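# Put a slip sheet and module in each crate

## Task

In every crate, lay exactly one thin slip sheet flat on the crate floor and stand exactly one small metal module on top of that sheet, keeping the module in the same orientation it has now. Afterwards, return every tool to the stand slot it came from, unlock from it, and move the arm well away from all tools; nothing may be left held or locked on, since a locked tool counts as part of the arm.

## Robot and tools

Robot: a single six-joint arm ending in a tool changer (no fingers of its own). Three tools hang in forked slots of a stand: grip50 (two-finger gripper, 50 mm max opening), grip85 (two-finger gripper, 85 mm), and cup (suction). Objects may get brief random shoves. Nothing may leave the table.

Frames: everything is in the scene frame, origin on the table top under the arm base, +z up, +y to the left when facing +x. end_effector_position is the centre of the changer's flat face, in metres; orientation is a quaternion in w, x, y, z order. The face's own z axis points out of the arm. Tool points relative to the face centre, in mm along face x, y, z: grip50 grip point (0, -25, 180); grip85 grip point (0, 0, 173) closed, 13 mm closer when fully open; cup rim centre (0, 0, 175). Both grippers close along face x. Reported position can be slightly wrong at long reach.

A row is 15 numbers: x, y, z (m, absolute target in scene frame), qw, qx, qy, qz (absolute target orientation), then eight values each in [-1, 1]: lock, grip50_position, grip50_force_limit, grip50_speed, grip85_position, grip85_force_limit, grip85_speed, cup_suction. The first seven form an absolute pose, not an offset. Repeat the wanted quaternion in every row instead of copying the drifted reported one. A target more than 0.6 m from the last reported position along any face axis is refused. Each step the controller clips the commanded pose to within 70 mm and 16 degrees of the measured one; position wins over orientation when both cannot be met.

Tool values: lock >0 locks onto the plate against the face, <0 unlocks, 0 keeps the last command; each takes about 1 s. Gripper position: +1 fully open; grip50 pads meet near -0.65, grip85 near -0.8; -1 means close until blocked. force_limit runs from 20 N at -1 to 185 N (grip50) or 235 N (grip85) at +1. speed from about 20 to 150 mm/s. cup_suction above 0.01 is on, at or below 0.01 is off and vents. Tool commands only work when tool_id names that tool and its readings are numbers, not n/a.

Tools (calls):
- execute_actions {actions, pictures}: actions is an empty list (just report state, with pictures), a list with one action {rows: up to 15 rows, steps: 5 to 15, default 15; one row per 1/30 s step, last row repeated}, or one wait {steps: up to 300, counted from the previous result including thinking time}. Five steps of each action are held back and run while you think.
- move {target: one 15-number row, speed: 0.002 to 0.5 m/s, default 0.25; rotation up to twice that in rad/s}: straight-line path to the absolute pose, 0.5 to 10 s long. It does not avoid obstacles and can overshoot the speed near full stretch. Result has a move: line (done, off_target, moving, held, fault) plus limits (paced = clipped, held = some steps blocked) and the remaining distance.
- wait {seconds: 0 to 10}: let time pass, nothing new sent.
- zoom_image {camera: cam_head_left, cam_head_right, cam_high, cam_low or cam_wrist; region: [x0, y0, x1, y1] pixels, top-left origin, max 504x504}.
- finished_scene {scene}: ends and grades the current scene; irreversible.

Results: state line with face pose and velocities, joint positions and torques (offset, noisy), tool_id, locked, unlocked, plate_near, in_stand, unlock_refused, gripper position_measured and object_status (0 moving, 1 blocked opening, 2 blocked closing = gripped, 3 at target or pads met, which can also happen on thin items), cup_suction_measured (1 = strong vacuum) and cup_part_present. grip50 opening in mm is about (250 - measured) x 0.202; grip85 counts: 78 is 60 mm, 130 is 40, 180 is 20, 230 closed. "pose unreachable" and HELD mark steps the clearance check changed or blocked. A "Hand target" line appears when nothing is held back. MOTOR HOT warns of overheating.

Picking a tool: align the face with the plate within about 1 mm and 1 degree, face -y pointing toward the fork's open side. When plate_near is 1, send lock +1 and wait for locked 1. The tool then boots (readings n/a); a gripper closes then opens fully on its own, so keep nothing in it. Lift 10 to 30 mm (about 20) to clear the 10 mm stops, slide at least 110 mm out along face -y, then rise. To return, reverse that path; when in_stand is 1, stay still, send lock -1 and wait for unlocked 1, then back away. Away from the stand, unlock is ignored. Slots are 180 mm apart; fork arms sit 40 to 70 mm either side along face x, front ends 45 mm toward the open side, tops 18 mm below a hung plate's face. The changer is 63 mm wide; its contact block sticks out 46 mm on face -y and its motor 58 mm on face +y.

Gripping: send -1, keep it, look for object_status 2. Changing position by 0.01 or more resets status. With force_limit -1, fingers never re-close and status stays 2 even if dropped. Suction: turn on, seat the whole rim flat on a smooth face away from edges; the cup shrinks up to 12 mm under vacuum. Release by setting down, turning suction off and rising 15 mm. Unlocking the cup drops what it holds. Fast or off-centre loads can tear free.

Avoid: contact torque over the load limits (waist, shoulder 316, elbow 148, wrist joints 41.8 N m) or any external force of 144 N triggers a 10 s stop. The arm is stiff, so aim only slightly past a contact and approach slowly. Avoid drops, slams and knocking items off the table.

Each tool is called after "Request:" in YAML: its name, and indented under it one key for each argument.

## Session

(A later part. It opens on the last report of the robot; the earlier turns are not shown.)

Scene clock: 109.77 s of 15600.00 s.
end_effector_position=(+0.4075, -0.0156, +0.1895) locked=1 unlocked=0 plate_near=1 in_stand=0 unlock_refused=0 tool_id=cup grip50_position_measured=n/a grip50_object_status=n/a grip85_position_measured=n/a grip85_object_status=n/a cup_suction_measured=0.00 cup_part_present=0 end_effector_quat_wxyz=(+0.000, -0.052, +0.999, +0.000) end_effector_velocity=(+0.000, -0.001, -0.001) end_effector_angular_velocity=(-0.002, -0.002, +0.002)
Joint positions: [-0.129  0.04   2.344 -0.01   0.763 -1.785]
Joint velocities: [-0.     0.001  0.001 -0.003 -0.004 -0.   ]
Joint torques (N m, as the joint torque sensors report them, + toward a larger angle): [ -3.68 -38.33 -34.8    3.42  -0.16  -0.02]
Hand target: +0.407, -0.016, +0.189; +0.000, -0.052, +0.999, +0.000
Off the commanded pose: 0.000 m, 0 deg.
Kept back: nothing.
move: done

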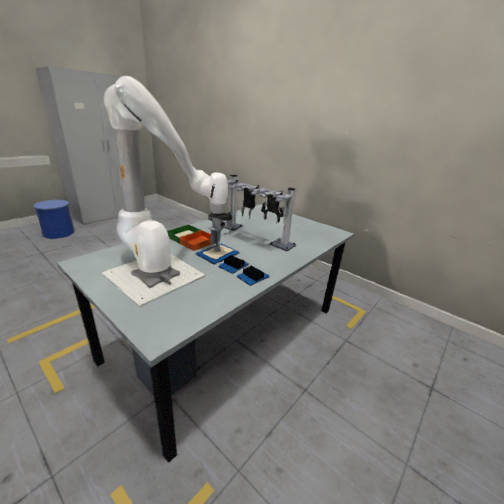

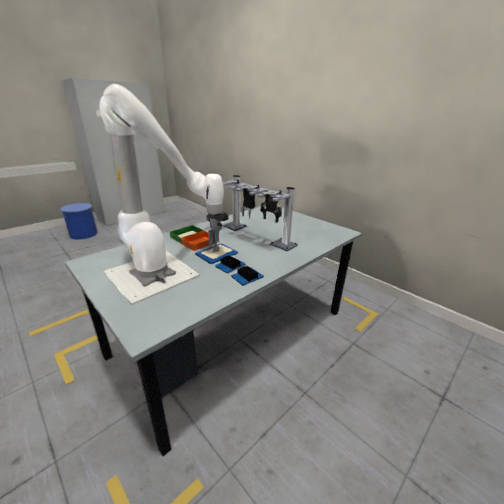

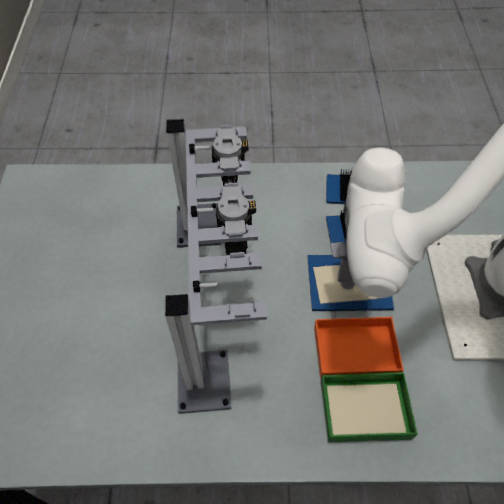

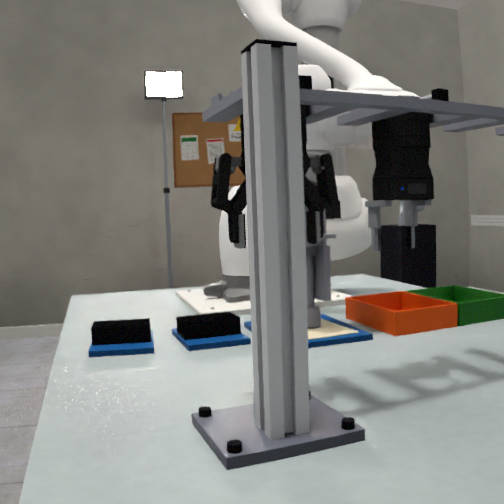

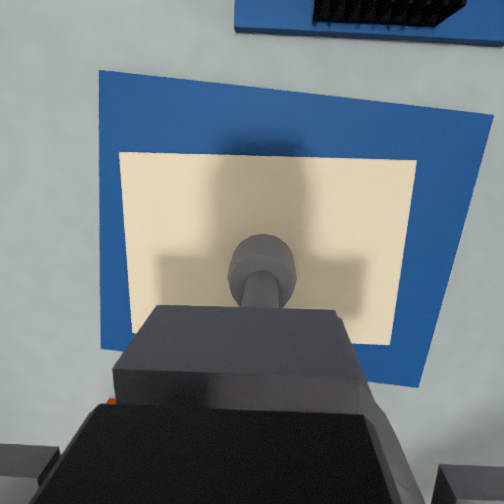

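Request:
execute_actions:
  actions:
    - {"rows": [[0.4075,-0.0156,0.1890,0,-0.0523,0.9986,0,0,0,0,0,0,0,0,1],[0.4075,-0.0156,0.1890,0,-0.0523,0.9986,0,0,0,0,0,0,0,0,1],[0.4075,-0.0156,0.1886,0,-0.0523,0.9986,0,0,0,0,0,0,0,0,1],[0.4075,-0.0156,0.1886,0,-0.0523,0.9986,0,0,0,0,0,0,0,0,1],[0.4075,-0.0156,0.1882,0,-0.0523,0.9986,0,0,0,0,0,0,0,0,1],[0.4075,-0.0156,0.1882,0,-0.0523,0.9986,0,0,0,0,0,0,0,0,1],[0.4075,-0.0156,0.1878,0,-0.0523,0.9986,0,0,0,0,0,0,0,0,1],[0.4075,-0.0156,0.1878,0,-0.0523,0.9986,0,0,0,0,0,0,0,0,1],[0.4075,-0.0156,0.1874,0,-0.0523,0.9986,0,0,0,0,0,0,0,0,1]], "steps": 15}

Scene clock: 110.37 s of 15600.00 s.
end_effector_position=(+0.4075, -0.0156, +0.1878) locked=1 unlocked=0 plate_near=1 in_stand=0 unlock_refused=0 tool_id=cup grip50_position_measured=n/a grip50_object_status=n/a grip85_position_measured=n/a grip85_object_status=n/a cup_suction_measured=0.19 cup_part_present=0 end_effector_quat_wxyz=(+0.000, -0.052, +0.999, +0.000) end_effector_velocity=(-0.000, +0.000, -0.006) end_effector_angular_velocity=(-0.000, -0.000, +0.001)
Joint positions: [-0.129  0.043  2.346 -0.01   0.759 -1.784]
Joint velocities: [ 0.     0.009  0.005 -0.    -0.014 -0.   ]
Joint torques (N m, as the joint torque sensors report them, + toward a larger angle): [ -2.95 -36.09 -34.25   3.16   0.03  -0.03]
Steps of this call (steps 1 to 8: nothing new was sent; steps 9 to 18: the first 10 steps of this action). Readings (end_effector_position | what the end effector reports):
9: (+0.4075, -0.0156, +0.1895) | locked=1 unlocked=0 plate_near=1 in_stand=0 unlock_refused=0 tool_id=cup grip50_position_measured=n/a grip50_object_status=n/a grip85_position_measured=n/a grip85_object_status=n/a cup_suction_measured=0.00 cup_part_present=0
10: (+0.4075, -0.0156, +0.1893) | locked=1 unlocked=0 plate_near=1 in_stand=0 unlock_refused=0 tool_id=cup grip50_position_measured=n/a grip50_object_status=n/a grip85_position_measured=n/a grip85_object_status=n/a cup_suction_measured=0.00 cup_part_present=0
12: (+0.4075, -0.0156, +0.1890) | locked=1 unlocked=0 plate_near=1 in_stand=0 unlock_refused=0 tool_id=cup grip50_position_measured=n/a grip50_object_status=n/a grip85_position_measured=n/a grip85_object_status=n/a cup_suction_measured=0.00 cup_part_present=0
16: (+0.4075, -0.0156, +0.1882) | locked=1 unlocked=0 plate_near=1 in_stand=0 unlock_refused=0 tool_id=cup grip50_position_measured=n/a grip50_object_status=n/a grip85_position_measured=n/a grip85_object_status=n/a cup_suction_measured=0.00 cup_part_present=0
18: the state above

Request:
execute_actions:
  actions:
    - {"rows": [[0.4075,-0.0156,0.1874,0,-0.0523,0.9986,0,0,0,0,0,0,0,0,1]], "steps": 15}

Scene clock: 110.87 s of 15600.00 s.
end_effector_position=(+0.4075, -0.0156, +0.1874) locked=1 unlocked=0 plate_near=1 in_stand=0 unlock_refused=0 tool_id=cup grip50_position_measured=n/a grip50_object_status=n/a grip85_position_measured=n/a grip85_object_status=n/a cup_suction_measured=0.93 cup_part_present=1 end_effector_quat_wxyz=(+0.000, -0.052, +0.999, +0.000) end_effector_velocity=(+0.000, +0.000, +0.000) end_effector_angular_velocity=(-0.000, -0.002, -0.000)
Joint positions: [-0.129  0.044  2.346 -0.01   0.758 -1.784]
Joint velocities: [ 0.    -0.001 -0.     0.    -0.002  0.   ]
Joint torques (N m, as the joint torque sensors report them, + toward a larger angle): [ -2.69 -37.91 -34.25   3.31  -0.05  -0.01]
Off your previous action's commanded pose: 0.000 m, 0 deg at its last step (step 5 of this call).
Steps of this call (steps 1 to 5: the last 5 steps of your previous action; steps 6 to 15: the first 10 steps of this action). Readings (end_effector_position | what the end effector reports):
6: (+0.4075, -0.0156, +0.1874) | locked=1 unlocked=0 plate_near=1 in_stand=0 unlock_refused=0 tool_id=cup grip50_position_measured=n/a grip50_object_status=n/a grip85_position_measured=n/a grip85_object_status=n/a cup_suction_measured=0.84 cup_part_present=1
7: (+0.4075, -0.0156, +0.1874) | locked=1 unlocked=0 plate_near=1 in_stand=0 unlock_refused=0 tool_id=cup grip50_position_measured=n/a grip50_object_status=n/a grip85_position_measured=n/a grip85_object_status=n/a cup_suction_measured=0.88 cup_part_present=1
9: (+0.4075, -0.0156, +0.1874) | locked=1 unlocked=0 plate_near=1 in_stand=0 unlock_refused=0 tool_id=cup grip50_position_measured=n/a grip50_object_status=n/a grip85_position_measured=n/a grip85_object_status=n/a cup_suction_measured=0.90 cup_part_present=1
13: (+0.4075, -0.0156, +0.1874) | locked=1 unlocked=0 plate_near=1 in_stand=0 unlock_refused=0 tool_id=cup grip50_position_measured=n/a grip50_object_status=n/a grip85_position_measured=n/a grip85_object_status=n/a cup_suction_measured=0.91 cup_part_present=1
15: the state above

Request:
move:
  target: [0.4075,-0.0156,0.248,0,-0.0523,0.9986,0,0,0,0,0,0,0,0,1]
  speed: 0.13

Request:
move:
  target: [0.4080,0.1742,0.245,0,-0.0244,0.9997,0,0,0,0,0,0,0,0,1]
  speed: 0.25

Request:
move:
  target: [0.4080,0.1742,0.222,0,-0.0244,0.9997,0,0,0,0,0,0,0,0,1]
  speed: 0.1

Scene clock: 111.97 s of 15600.00 s.
end_effector_position=(+0.4076, -0.0156, +0.2479) locked=1 unlocked=0 plate_near=1 in_stand=0 unlock_refused=0 tool_id=cup grip50_position_measured=n/a grip50_object_status=n/a grip85_position_measured=n/a grip85_object_status=n/a cup_suction_measured=0.93 cup_part_present=1 end_effector_quat_wxyz=(-0.000, -0.052, +0.999, -0.000) end_effector_velocity=(-0.000, +0.000, +0.001) end_effector_angular_velocity=(+0.000, +0.002, +0.000)
Joint positions: [-0.128 -0.046  2.288 -0.009  0.906 -1.785]
Joint velocities: [ 0.    -0.001 -0.001  0.     0.003 -0.   ]
Joint torques (N m, as the joint torque sensors report them, + toward a larger angle): [ -3.36 -33.99 -40.01   3.67  -0.24  -0.03]
Hand target: +0.408, -0.016, +0.248; -0.000, -0.052, +0.999, -0.000
Off your previous action's commanded pose: 0.000 m, 0 deg at its last step (step 5 of this call).
Off the commanded pose: 0.000 m, 0 deg.
Kept back: nothing.
move: done

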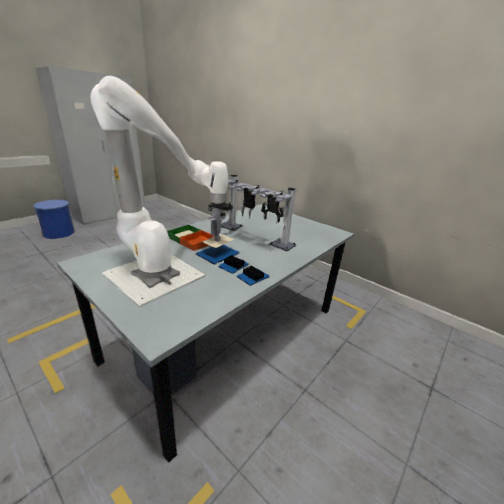

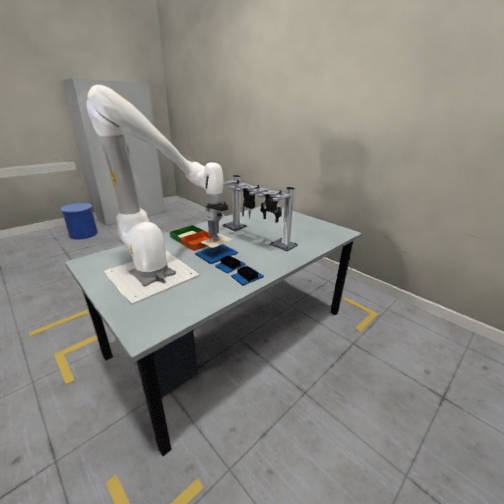

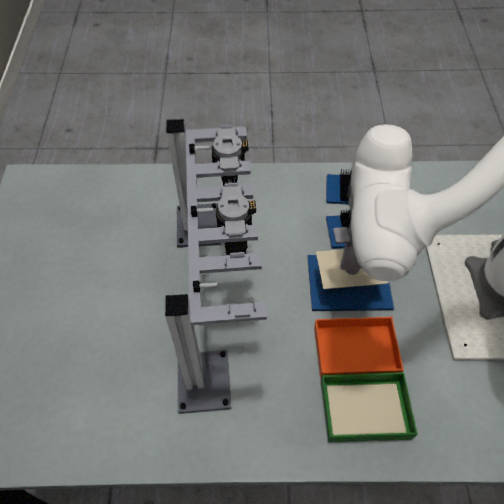

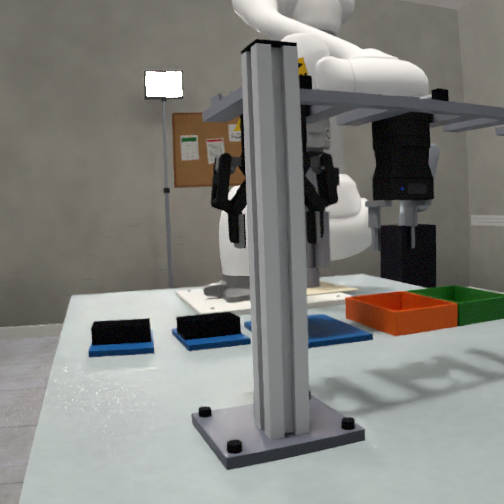

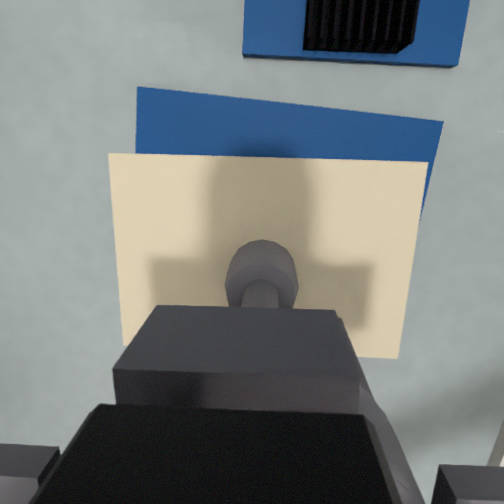

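Scene clock: 113.23 s of 15600.00 s.
end_effector_position=(+0.4083, +0.1744, +0.2449) locked=1 unlocked=0 plate_near=1 in_stand=0 unlock_refused=0 tool_id=cup grip50_position_measured=n/a grip50_object_status=n/a grip85_position_measured=n/a grip85_object_status=n/a cup_suction_measured=0.93 cup_part_present=1 end_effector_quat_wxyz=(+0.000, -0.024, +1.000, +0.000) end_effector_velocity=(-0.000, +0.001, +0.000) end_effector_angular_velocity=(-0.000, -0.001, +0.000)
Joint positions: [ 0.317  0.02   2.233 -0.005  0.897 -1.287]
Joint velocities: [ 0.002 -0.    -0.001 -0.001  0.     0.002]
Joint torques (N m, as the joint torque sensors report them, + toward a larger angle): [ -2.12 -39.43 -38.28   3.57  -0.02   0.07]
Hand target: +0.408, +0.175, +0.245; +0.000, -0.024, +1.000, +0.000
Off the commanded pose: 0.000 m, 0 deg.
Kept back: nothing.
move: done

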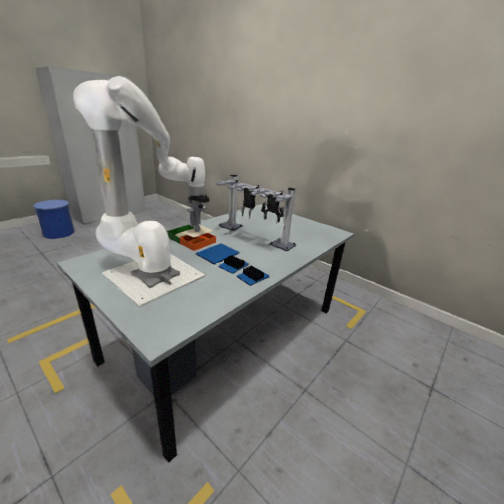

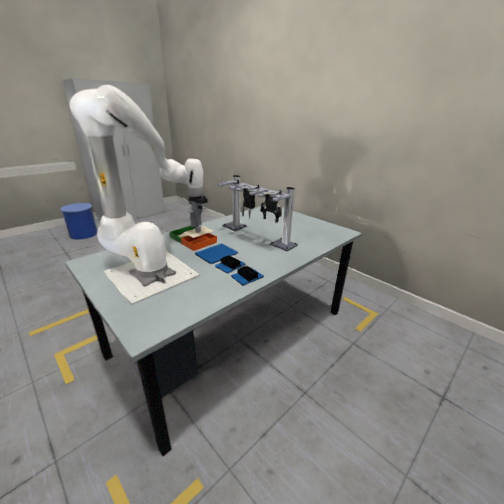

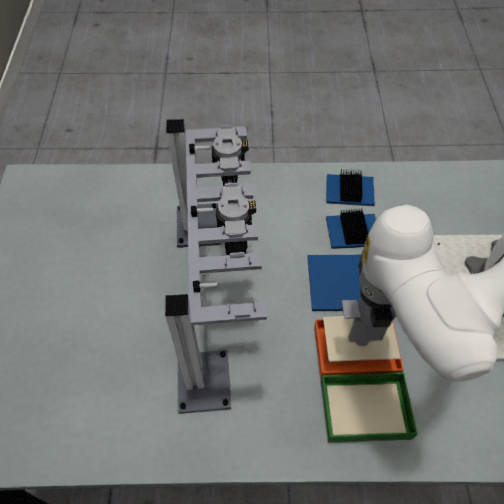

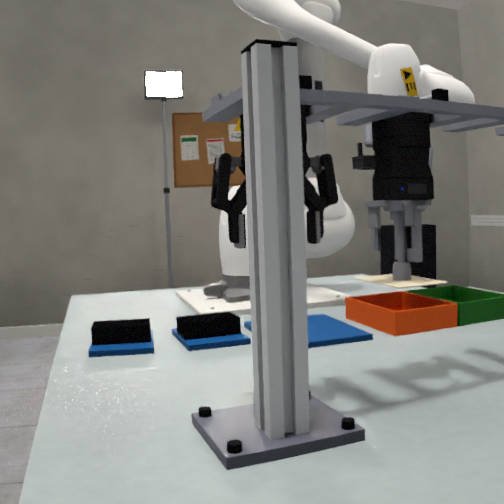

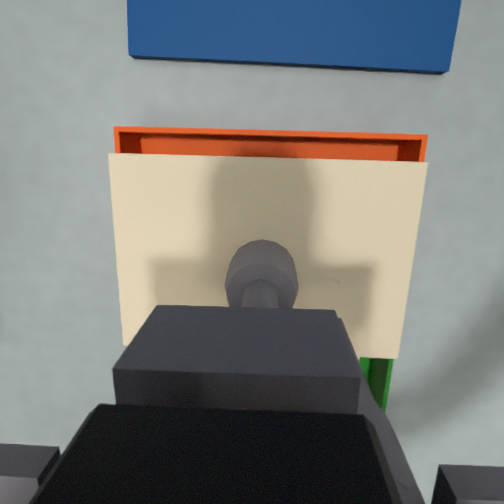

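Scene clock: 114.00 s of 15600.00 s.
end_effector_position=(+0.4080, +0.1742, +0.2221) locked=1 unlocked=0 plate_near=1 in_stand=0 unlock_refused=0 tool_id=cup grip50_position_measured=n/a grip50_object_status=n/a grip85_position_measured=n/a grip85_object_status=n/a cup_suction_measured=0.93 cup_part_present=1 end_effector_quat_wxyz=(-0.000, -0.024, +1.000, +0.000) end_effector_velocity=(+0.000, +0.000, -0.002) end_effector_angular_velocity=(-0.000, +0.001, +0.001)
Joint positions: [ 0.316  0.05   2.255 -0.005  0.845 -1.287]
Joint velocities: [ 0.     0.003  0.001  0.    -0.003 -0.001]
Joint torques (N m, as the joint torque sensors report them, + toward a larger angle): [ -3.36 -41.07 -37.6    3.56  -0.09  -0.02]
Hand target: +0.408, +0.174, +0.222; -0.000, -0.024, +1.000, +0.000
Off the commanded pose: 0.000 m, 0 deg.
Kept back: nothing.
move: done

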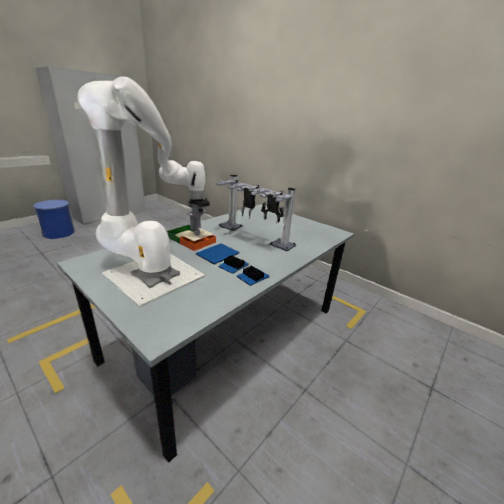

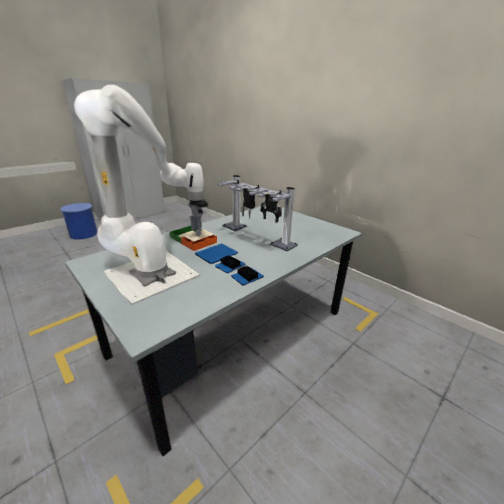

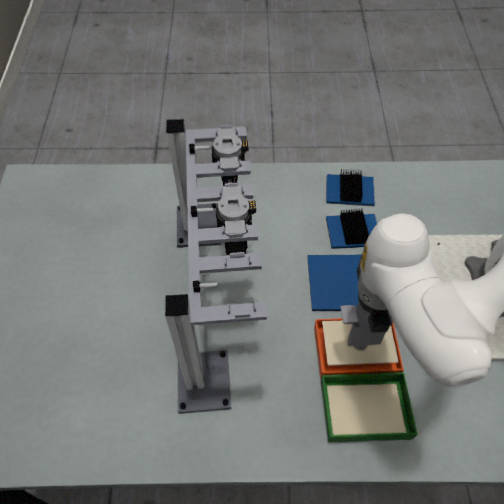

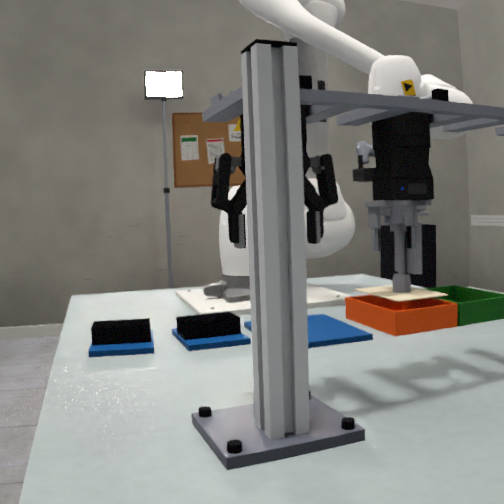

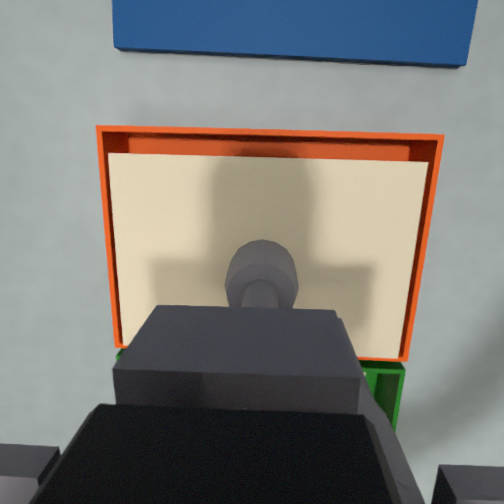

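Request:
move:
  target: [0.4080,0.1742,0.1735,0,-0.0244,0.9997,0,0,0,0,0,0,0,0,1]
  speed: 0.07

Request:
execute_actions:
  actions:
    - {"rows": [[0.4080,0.1742,0.1730,0,-0.0244,0.9997,0,0,0,0,0,0,0,0,1],[0.4080,0.1742,0.1725,0,-0.0244,0.9997,0,0,0,0,0,0,0,0,1],[0.4080,0.1742,0.1725,0,-0.0244,0.9997,0,0,0,0,0,0,0,0,1],[0.4080,0.1742,0.1720,0,-0.0244,0.9997,0,0,0,0,0,0,0,0,1],[0.4080,0.1742,0.1720,0,-0.0244,0.9997,0,0,0,0,0,0,0,0,1],[0.4080,0.1742,0.1715,0,-0.0244,0.9997,0,0,0,0,0,0,0,0,1],[0.4080,0.1742,0.1715,0,-0.0244,0.9997,0,0,0,0,0,0,0,0,1],[0.4080,0.1742,0.1710,0,-0.0244,0.9997,0,0,0,0,0,0,0,0,1],[0.4080,0.1742,0.1710,0,-0.0244,0.9997,0,0,0,0,0,0,0,0,1],[0.4080,0.1742,0.1710,0,-0.0244,0.9997,0,0,0,0,0,0,0,0,1],[0.4080,0.1742,0.1710,0,-0.0244,0.9997,0,0,0,0,0,0,0,0,1],[0.4080,0.1742,0.1710,0,-0.0244,0.9997,0,0,0,0,0,0,0,0,0]], "steps": 15}

Scene clock: 115.53 s of 15600.00 s.
end_effector_position=(+0.4079, +0.1742, +0.1736) locked=1 unlocked=0 plate_near=1 in_stand=0 unlock_refused=0 tool_id=cup grip50_position_measured=n/a grip50_object_status=n/a grip85_position_measured=n/a grip85_object_status=n/a cup_suction_measured=0.93 cup_part_present=1 end_effector_quat_wxyz=(-0.000, -0.024, +1.000, +0.000) end_effector_velocity=(-0.000, +0.000, -0.001) end_effector_angular_velocity=(+0.000, -0.001, +0.000)
Joint positions: [ 0.316  0.123  2.297 -0.005  0.731 -1.287]
Joint velocities: [ 0.     0.001  0.001  0.    -0.003 -0.   ]
Joint torques (N m, as the joint torque sensors report them, + toward a larger angle): [ -2.   -44.8  -33.59   3.1    0.2   -0.08]
Hand target: +0.408, +0.174, +0.173; -0.000, -0.024, +1.000, +0.000
Off the commanded pose: 0.000 m, 0 deg.
Kept back: nothing.
move: done

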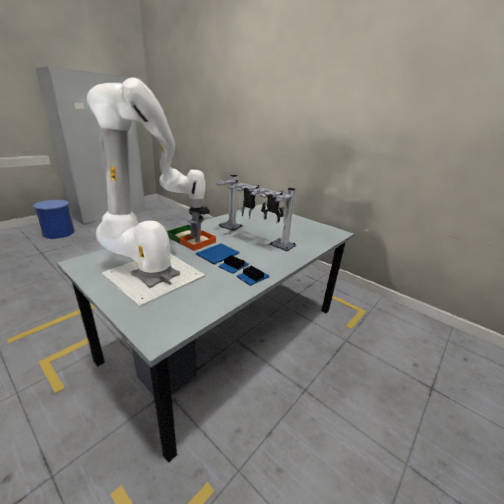

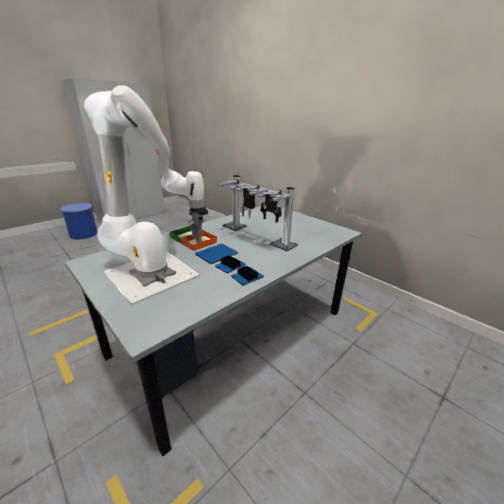

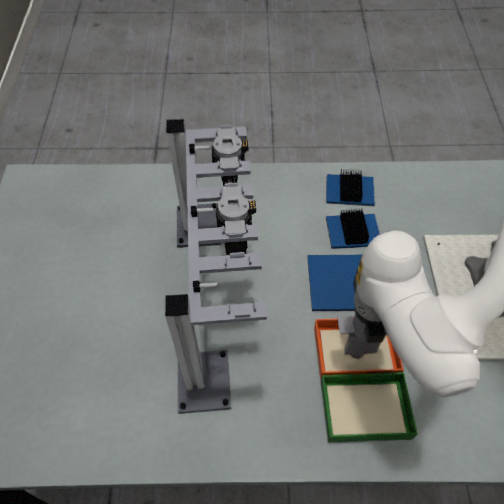

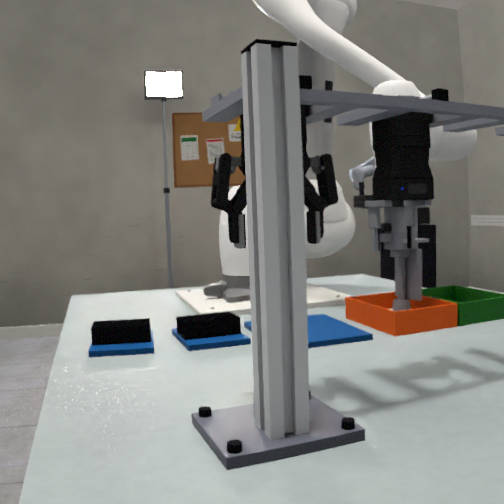

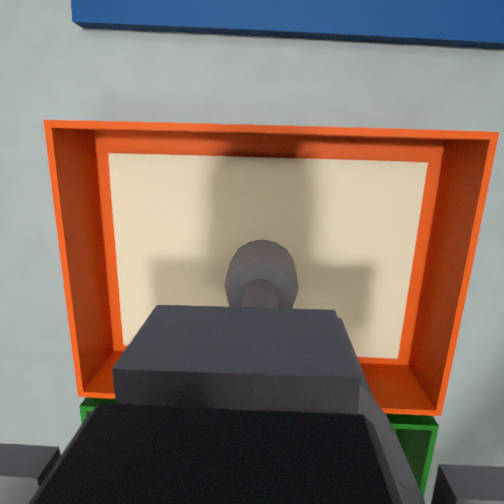

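Scene clock: 115.87 s of 15600.00 s.
end_effector_position=(+0.4080, +0.1742, +0.1713) locked=1 unlocked=0 plate_near=1 in_stand=0 unlock_refused=0 tool_id=cup grip50_position_measured=n/a grip50_object_status=n/a grip85_position_measured=n/a grip85_object_status=n/a cup_suction_measured=0.93 cup_part_present=1 end_effector_quat_wxyz=(-0.000, -0.024, +1.000, -0.000) end_effector_velocity=(+0.000, +0.000, -0.005) end_effector_angular_velocity=(-0.000, +0.000, -0.000)
Joint positions: [ 0.316  0.126  2.298 -0.006  0.726 -1.287]
Joint velocities: [ 0.     0.008  0.003 -0.    -0.011  0.   ]
Joint torques (N m, as the joint torque sensors report them, + toward a larger angle): [ -3.58 -45.56 -34.02   3.21   0.29  -0.02]
Steps of this call (steps 1 to 10: the first 10 steps of this action). Readings (end_effector_position | what the end effector reports):
1: (+0.4079, +0.1742, +0.1735) | locked=1 unlocked=0 plate_near=1 in_stand=0 unlock_refused=0 tool_id=cup grip50_position_measured=n/a grip50_object_status=n/a grip85_position_measured=n/a grip85_object_status=n/a cup_suction_measured=0.93 cup_part_present=1
2: (+0.4080, +0.1742, +0.1733) | locked=1 unlocked=0 plate_near=1 in_stand=0 unlock_refused=0 tool_id=cup grip50_position_measured=n/a grip50_object_status=n/a grip85_position_measured=n/a grip85_object_status=n/a cup_suction_measured=0.93 cup_part_present=1
4: (+0.4080, +0.1742, +0.1728) | locked=1 unlocked=0 plate_near=1 in_stand=0 unlock_refused=0 tool_id=cup grip50_position_measured=n/a grip50_object_status=n/a grip85_position_measured=n/a grip85_object_status=n/a cup_suction_measured=0.93 cup_part_present=1
8: (+0.4080, +0.1742, +0.1718) | locked=1 unlocked=0 plate_near=1 in_stand=0 unlock_refused=0 tool_id=cup grip50_position_measured=n/a grip50_object_status=n/a grip85_position_measured=n/a grip85_object_status=n/a cup_suction_measured=0.93 cup_part_present=1
10: the state above

Request:
execute_actions:
  actions:
    - {"rows": [[0.4080,0.1742,0.1710,0,-0.0244,0.9997,0,0,0,0,0,0,0,0,0]], "steps": 8}

Scene clock: 116.13 s of 15600.00 s.
end_effector_position=(+0.4080, +0.1742, +0.1710) locked=1 unlocked=0 plate_near=1 in_stand=0 unlock_refused=0 tool_id=cup grip50_position_measured=n/a grip50_object_status=n/a grip85_position_measured=n/a grip85_object_status=n/a cup_suction_measured=0.00 cup_part_present=0 end_effector_quat_wxyz=(+0.000, -0.024, +1.000, +0.000) end_effector_velocity=(+0.000, +0.000, -0.000) end_effector_angular_velocity=(-0.000, +0.000, -0.000)
Joint positions: [ 0.316  0.127  2.298 -0.006  0.725 -1.287]
Joint velocities: [ 0.     0.001 -0.     0.    -0.     0.   ]
Joint torques (N m, as the joint torque sensors report them, + toward a larger angle): [ -3.09 -40.66 -29.63   3.11  -0.1    0.1 ]
Off your previous action's commanded pose: 0.000 m, 0 deg at its last step (step 5 of this call).
Steps of this call (steps 1 to 5: the last 5 steps of your previous action; steps 6 to 8: the first 3 steps of this action). Readings (end_effector_position | what the end effector reports):
6: (+0.4080, +0.1742, +0.1710) | locked=1 unlocked=0 plate_near=1 in_stand=0 unlock_refused=0 tool_id=cup grip50_position_measured=n/a grip50_object_status=n/a grip85_position_measured=n/a grip85_object_status=n/a cup_suction_measured=0.00 cup_part_present=0
7: (+0.4080, +0.1742, +0.1710) | locked=1 unlocked=0 plate_near=1 in_stand=0 unlock_refused=0 tool_id=cup grip50_position_measured=n/a grip50_object_status=n/a grip85_position_measured=n/a grip85_object_status=n/a cup_suction_measured=0.00 cup_part_present=0
8: the state above

Request:
move:
  target: [0.4080,0.1742,0.24,0,-0.0244,0.9997,0,0,0,0,0,0,0,0,0]
  speed: 0.15

Request:
move:
  target: [0.5557,0.1730,0.3807,0,0.6782,0.7349,0,0,0,0,0,0,0,0,0]
  speed: 0.35

Scene clock: 117.47 s of 15600.00 s.
end_effector_position=(+0.4081, +0.1742, +0.2399) locked=1 unlocked=0 plate_near=1 in_stand=0 unlock_refused=0 tool_id=cup grip50_position_measured=n/a grip50_object_status=n/a grip85_position_measured=n/a grip85_object_status=n/a cup_suction_measured=0.00 cup_part_present=0 end_effector_quat_wxyz=(+0.000, -0.024, +1.000, -0.000) end_effector_velocity=(+0.000, -0.000, +0.002) end_effector_angular_velocity=(+0.000, +0.000, -0.000)
Joint positions: [ 0.317  0.026  2.238 -0.005  0.886 -1.287]
Joint velocities: [-0.    -0.002 -0.002  0.     0.004  0.   ]
Joint torques (N m, as the joint torque sensors report them, + toward a larger angle): [ -3.18 -40.83 -38.42   3.69  -0.28   0.06]
Hand target: +0.408, +0.174, +0.240; +0.000, -0.024, +1.000, -0.000
Off your previous action's commanded pose: 0.000 m, 0 deg at its last step (step 5 of this call).
Off the commanded pose: 0.000 m, 0 deg.
Kept back: nothing.
move: done

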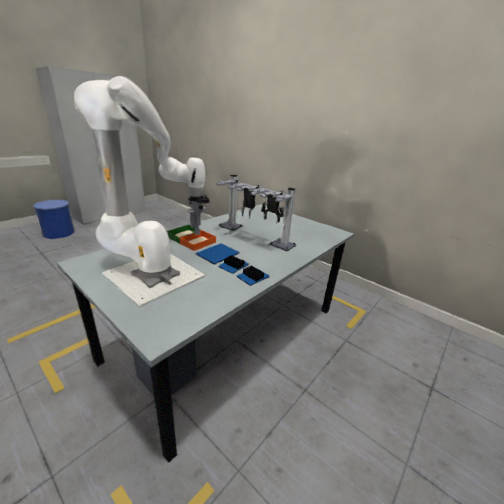

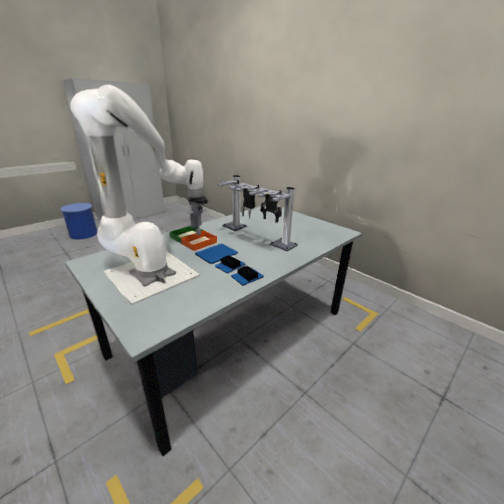

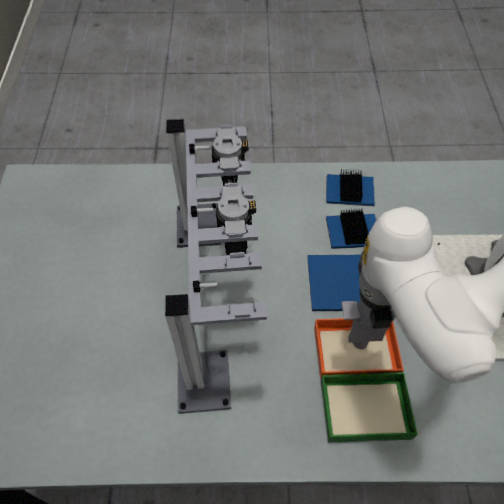

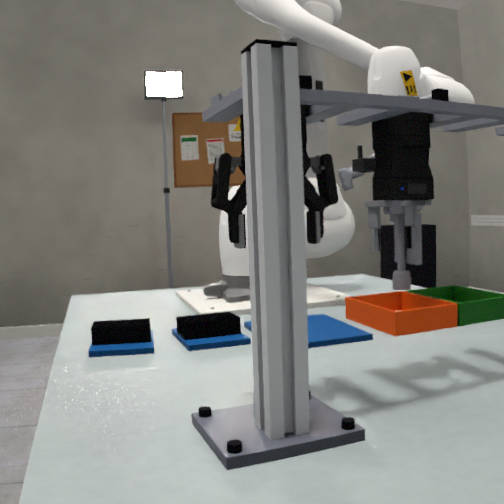

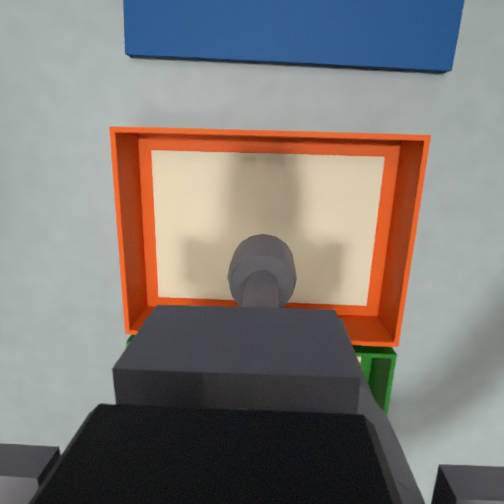

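Scene clock: 120.13 s of 15600.00 s.
end_effector_position=(+0.5558, +0.1727, +0.3805) locked=1 unlocked=0 plate_near=1 in_stand=0 unlock_refused=0 tool_id=cup grip50_position_measured=n/a grip50_object_status=n/a grip85_position_measured=n/a grip85_object_status=n/a cup_suction_measured=0.00 cup_part_present=0 end_effector_quat_wxyz=(+0.000, +0.678, +0.735, -0.000) end_effector_velocity=(+0.001, +0.000, +0.000) end_effector_angular_velocity=(-0.001, +0.001, -0.006)
Joint positions: [ 0.234  0.113  1.852 -0.005  1.186  0.168]
Joint velocities: [ 0.     0.001 -0.002 -0.001  0.002  0.006]
Joint torques (N m, as the joint torque sensors report them, + toward a larger angle): [ -3.39 -55.71 -45.31   4.41   0.24  -0.16]
Hand target: +0.556, +0.173, +0.381; +0.000, +0.678, +0.735, -0.000
Off the commanded pose: 0.000 m, 0 deg.
Kept back: nothing.
move: done

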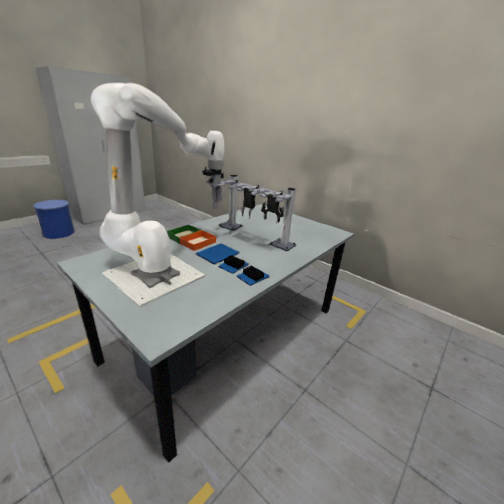

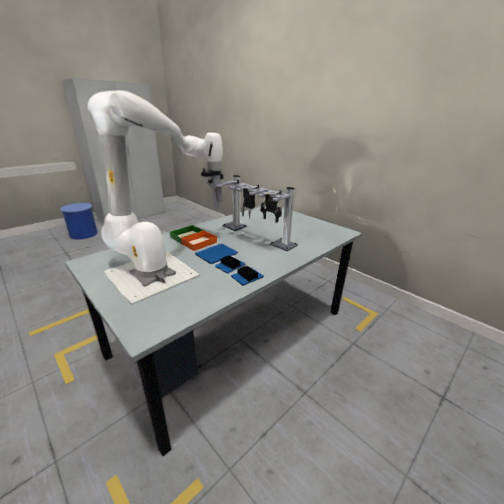

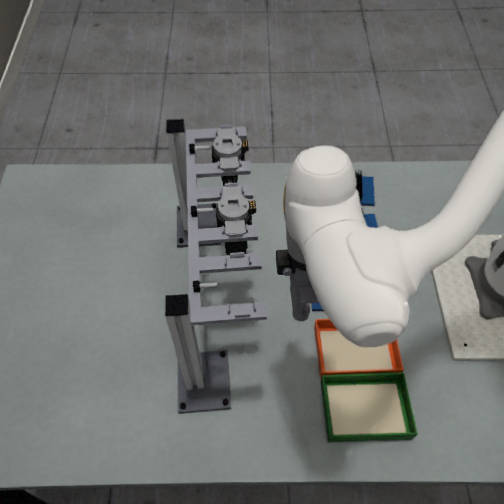

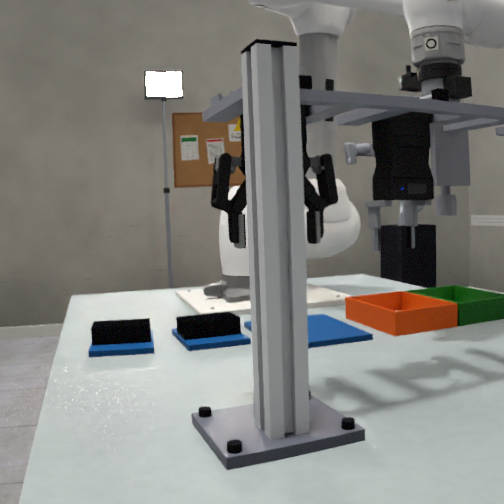

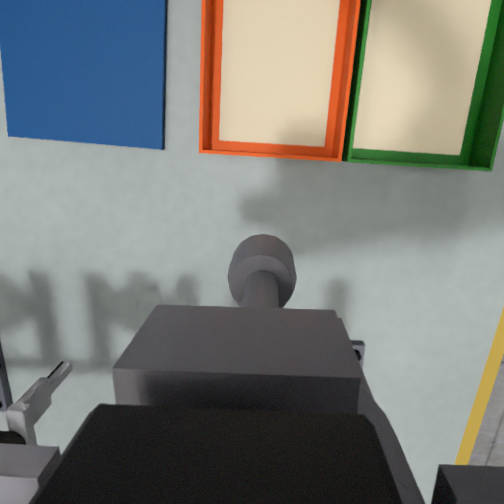

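Insert into the cup slot.

Request:
move:
  target: [0.6803,0.1830,0.3807,0,0.6782,0.7349,0,0,0,0,0,0,0,0,0]
  speed: 0.12

Request:
move:
  target: [0.6803,0.1830,0.3625,0,0.6782,0.7349,0,0,0,0,0,0,0,0,0]
  speed: 0.04

Scene clock: 121.80 s of 15600.00 s.
end_effector_position=(+0.6802, +0.1828, +0.3805) locked=1 unlocked=0 plate_near=1 in_stand=0 unlock_refused=0 tool_id=cup grip50_position_measured=n/a grip50_object_status=n/a grip85_position_measured=n/a grip85_object_status=n/a cup_suction_measured=0.00 cup_part_present=0 end_effector_quat_wxyz=(+0.000, +0.678, +0.735, -0.000) end_effector_velocity=(+0.001, -0.000, +0.000) end_effector_angular_velocity=(-0.000, +0.000, +0.000)
Joint positions: [ 0.205  0.3    1.62  -0.005  1.23   0.139]
Joint velocities: [-0.     0.001 -0.002 -0.     0.001 -0.   ]
Joint torques (N m, as the joint torque sensors report them, + toward a larger angle): [ -3.81 -78.58 -46.51   4.38   0.     0.08]
Hand target: +0.680, +0.183, +0.381; +0.000, +0.678, +0.735, -0.000
Off the commanded pose: 0.000 m, 0 deg.
Kept back: nothing.
move: done

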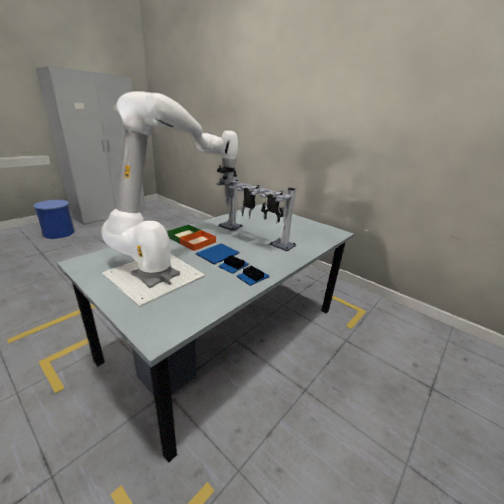

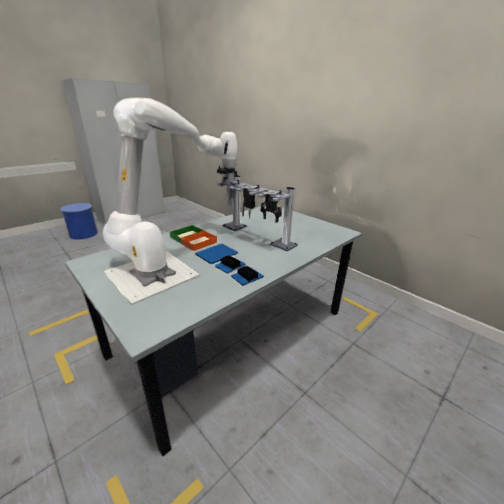

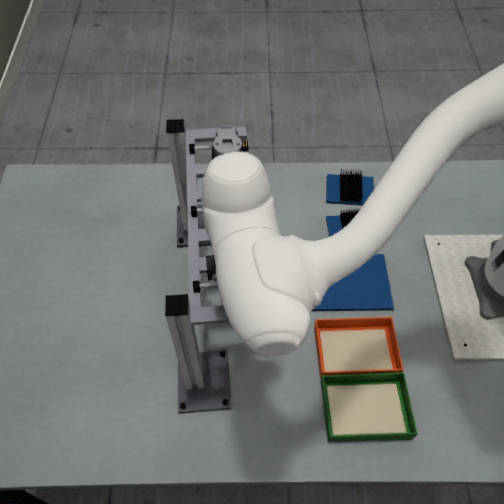

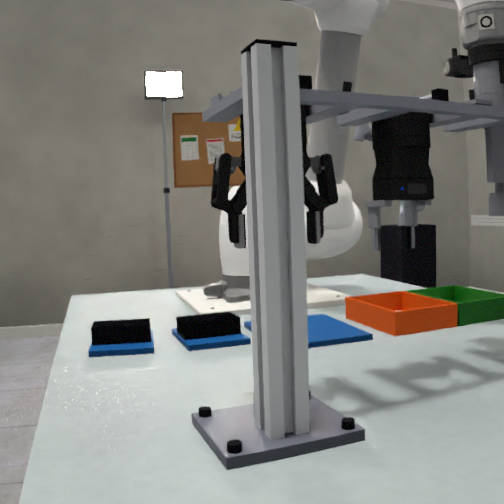

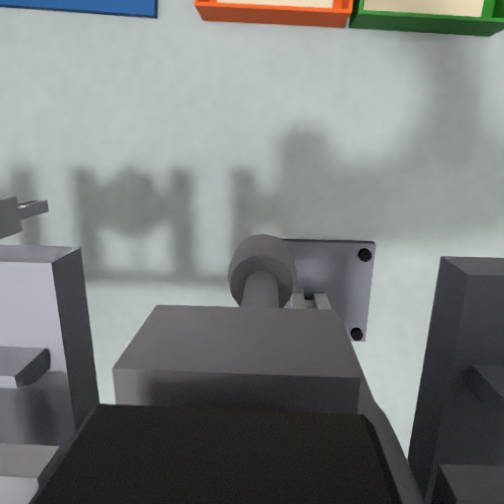

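Scene clock: 122.57 s of 15600.00 s.
end_effector_position=(+0.6803, +0.1830, +0.3626) locked=1 unlocked=0 plate_near=1 in_stand=1 unlock_refused=0 tool_id=cup grip50_position_measured=n/a grip50_object_status=n/a grip85_position_measured=n/a grip85_object_status=n/a cup_suction_measured=0.00 cup_part_present=0 end_effector_quat_wxyz=(-0.000, +0.678, +0.735, +0.000) end_effector_velocity=(+0.000, -0.000, -0.001) end_effector_angular_velocity=(+0.000, -0.000, +0.000)
Joint positions: [ 0.205  0.31   1.641 -0.005  1.199  0.139]
Joint velocities: [-0.     0.     0.001 -0.    -0.002 -0.   ]
Joint torques (N m, as the joint torque sensors report them, + toward a larger angle): [ -3.2  -78.17 -46.42   4.41   0.03  -0.11]
Hand target: +0.680, +0.183, +0.362; -0.000, +0.678, +0.735, +0.000
Off the commanded pose: 0.000 m, 0 deg.
Kept back: nothing.
move: done

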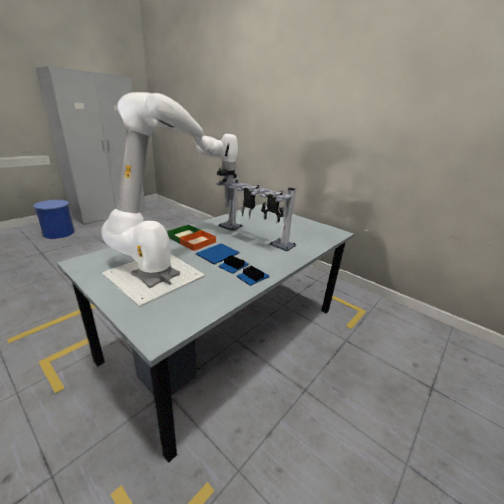

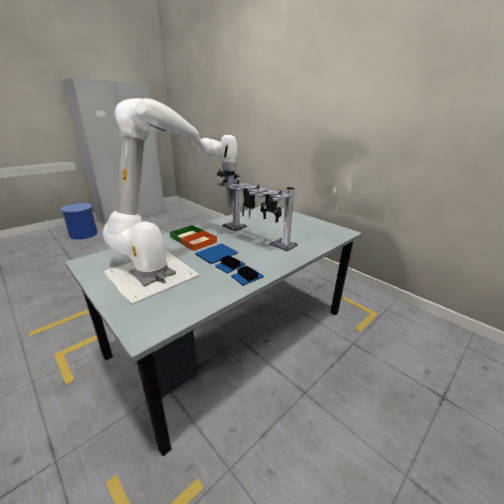

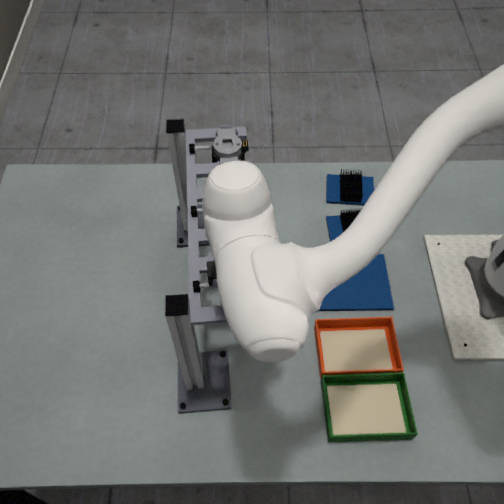

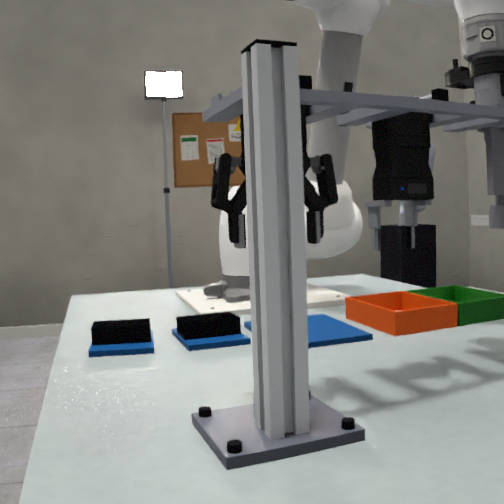

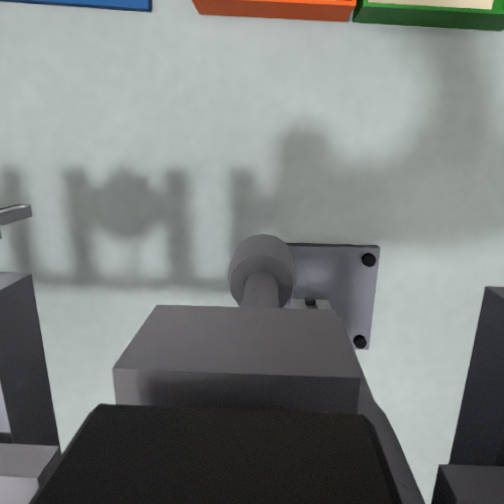

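Request:
execute_actions:
  actions:
    - {"rows": [[0.6803,0.1830,0.3622,0,0.6782,0.7349,0,0,0,0,0,0,0,0,0],[0.6803,0.1830,0.3619,0,0.6782,0.7349,0,0,0,0,0,0,0,0,0],[0.6803,0.1830,0.3616,0,0.6782,0.7349,0,0,0,0,0,0,0,0,0],[0.6803,0.1830,0.3616,0,0.6782,0.7349,0,0,0,0,0,0,0,0,0],[0.6803,0.1830,0.3613,0,0.6782,0.7349,0,0,0,0,0,0,0,0,0],[0.6803,0.1830,0.3613,0,0.6782,0.7349,0,0,0,0,0,0,0,0,0],[0.6803,0.1830,0.3610,0,0.6782,0.7349,0,0,0,0,0,0,0,0,0]], "steps": 15}

Scene clock: 123.13 s of 15600.00 s.
end_effector_position=(+0.6803, +0.1830, +0.3611) locked=1 unlocked=0 plate_near=1 in_stand=1 unlock_refused=0 tool_id=cup grip50_position_measured=n/a grip50_object_status=n/a grip85_position_measured=n/a grip85_object_status=n/a cup_suction_measured=0.00 cup_part_present=0 end_effector_quat_wxyz=(-0.000, +0.678, +0.735, +0.000) end_effector_velocity=(+0.000, -0.000, -0.001) end_effector_angular_velocity=(+0.000, -0.002, -0.000)
Joint positions: [ 0.205  0.311  1.643 -0.005  1.196  0.139]
Joint velocities: [-0.     0.001  0.002 -0.    -0.004  0.   ]
Joint torques (N m, as the joint torque sensors report them, + toward a larger angle): [ -2.03 -79.91 -46.53   4.24   0.15  -0.04]
Steps of this call (steps 1 to 7: nothing new was sent; steps 8 to 17: the first 10 steps of this action). Readings (end_effector_position | what the end effector reports):
8: (+0.6803, +0.1830, +0.3625) | locked=1 unlocked=0 plate_near=1 in_stand=1 unlock_refused=0 tool_id=cup grip50_position_measured=n/a grip50_object_status=n/a grip85_position_measured=n/a grip85_object_status=n/a cup_suction_measured=0.00 cup_part_present=0
9: (+0.6803, +0.1830, +0.3624) | locked=1 unlocked=0 plate_near=1 in_stand=1 unlock_refused=0 tool_id=cup grip50_position_measured=n/a grip50_object_status=n/a grip85_position_measured=n/a grip85_object_status=n/a cup_suction_measured=0.00 cup_part_present=0
11: (+0.6803, +0.1830, +0.3620) | locked=1 unlocked=0 plate_near=1 in_stand=1 unlock_refused=0 tool_id=cup grip50_position_measured=n/a grip50_object_status=n/a grip85_position_measured=n/a grip85_object_status=n/a cup_suction_measured=0.00 cup_part_present=0
15: (+0.6803, +0.1830, +0.3613) | locked=1 unlocked=0 plate_near=1 in_stand=1 unlock_refused=0 tool_id=cup grip50_position_measured=n/a grip50_object_status=n/a grip85_position_measured=n/a grip85_object_status=n/a cup_suction_measured=0.00 cup_part_present=0
17: the state above


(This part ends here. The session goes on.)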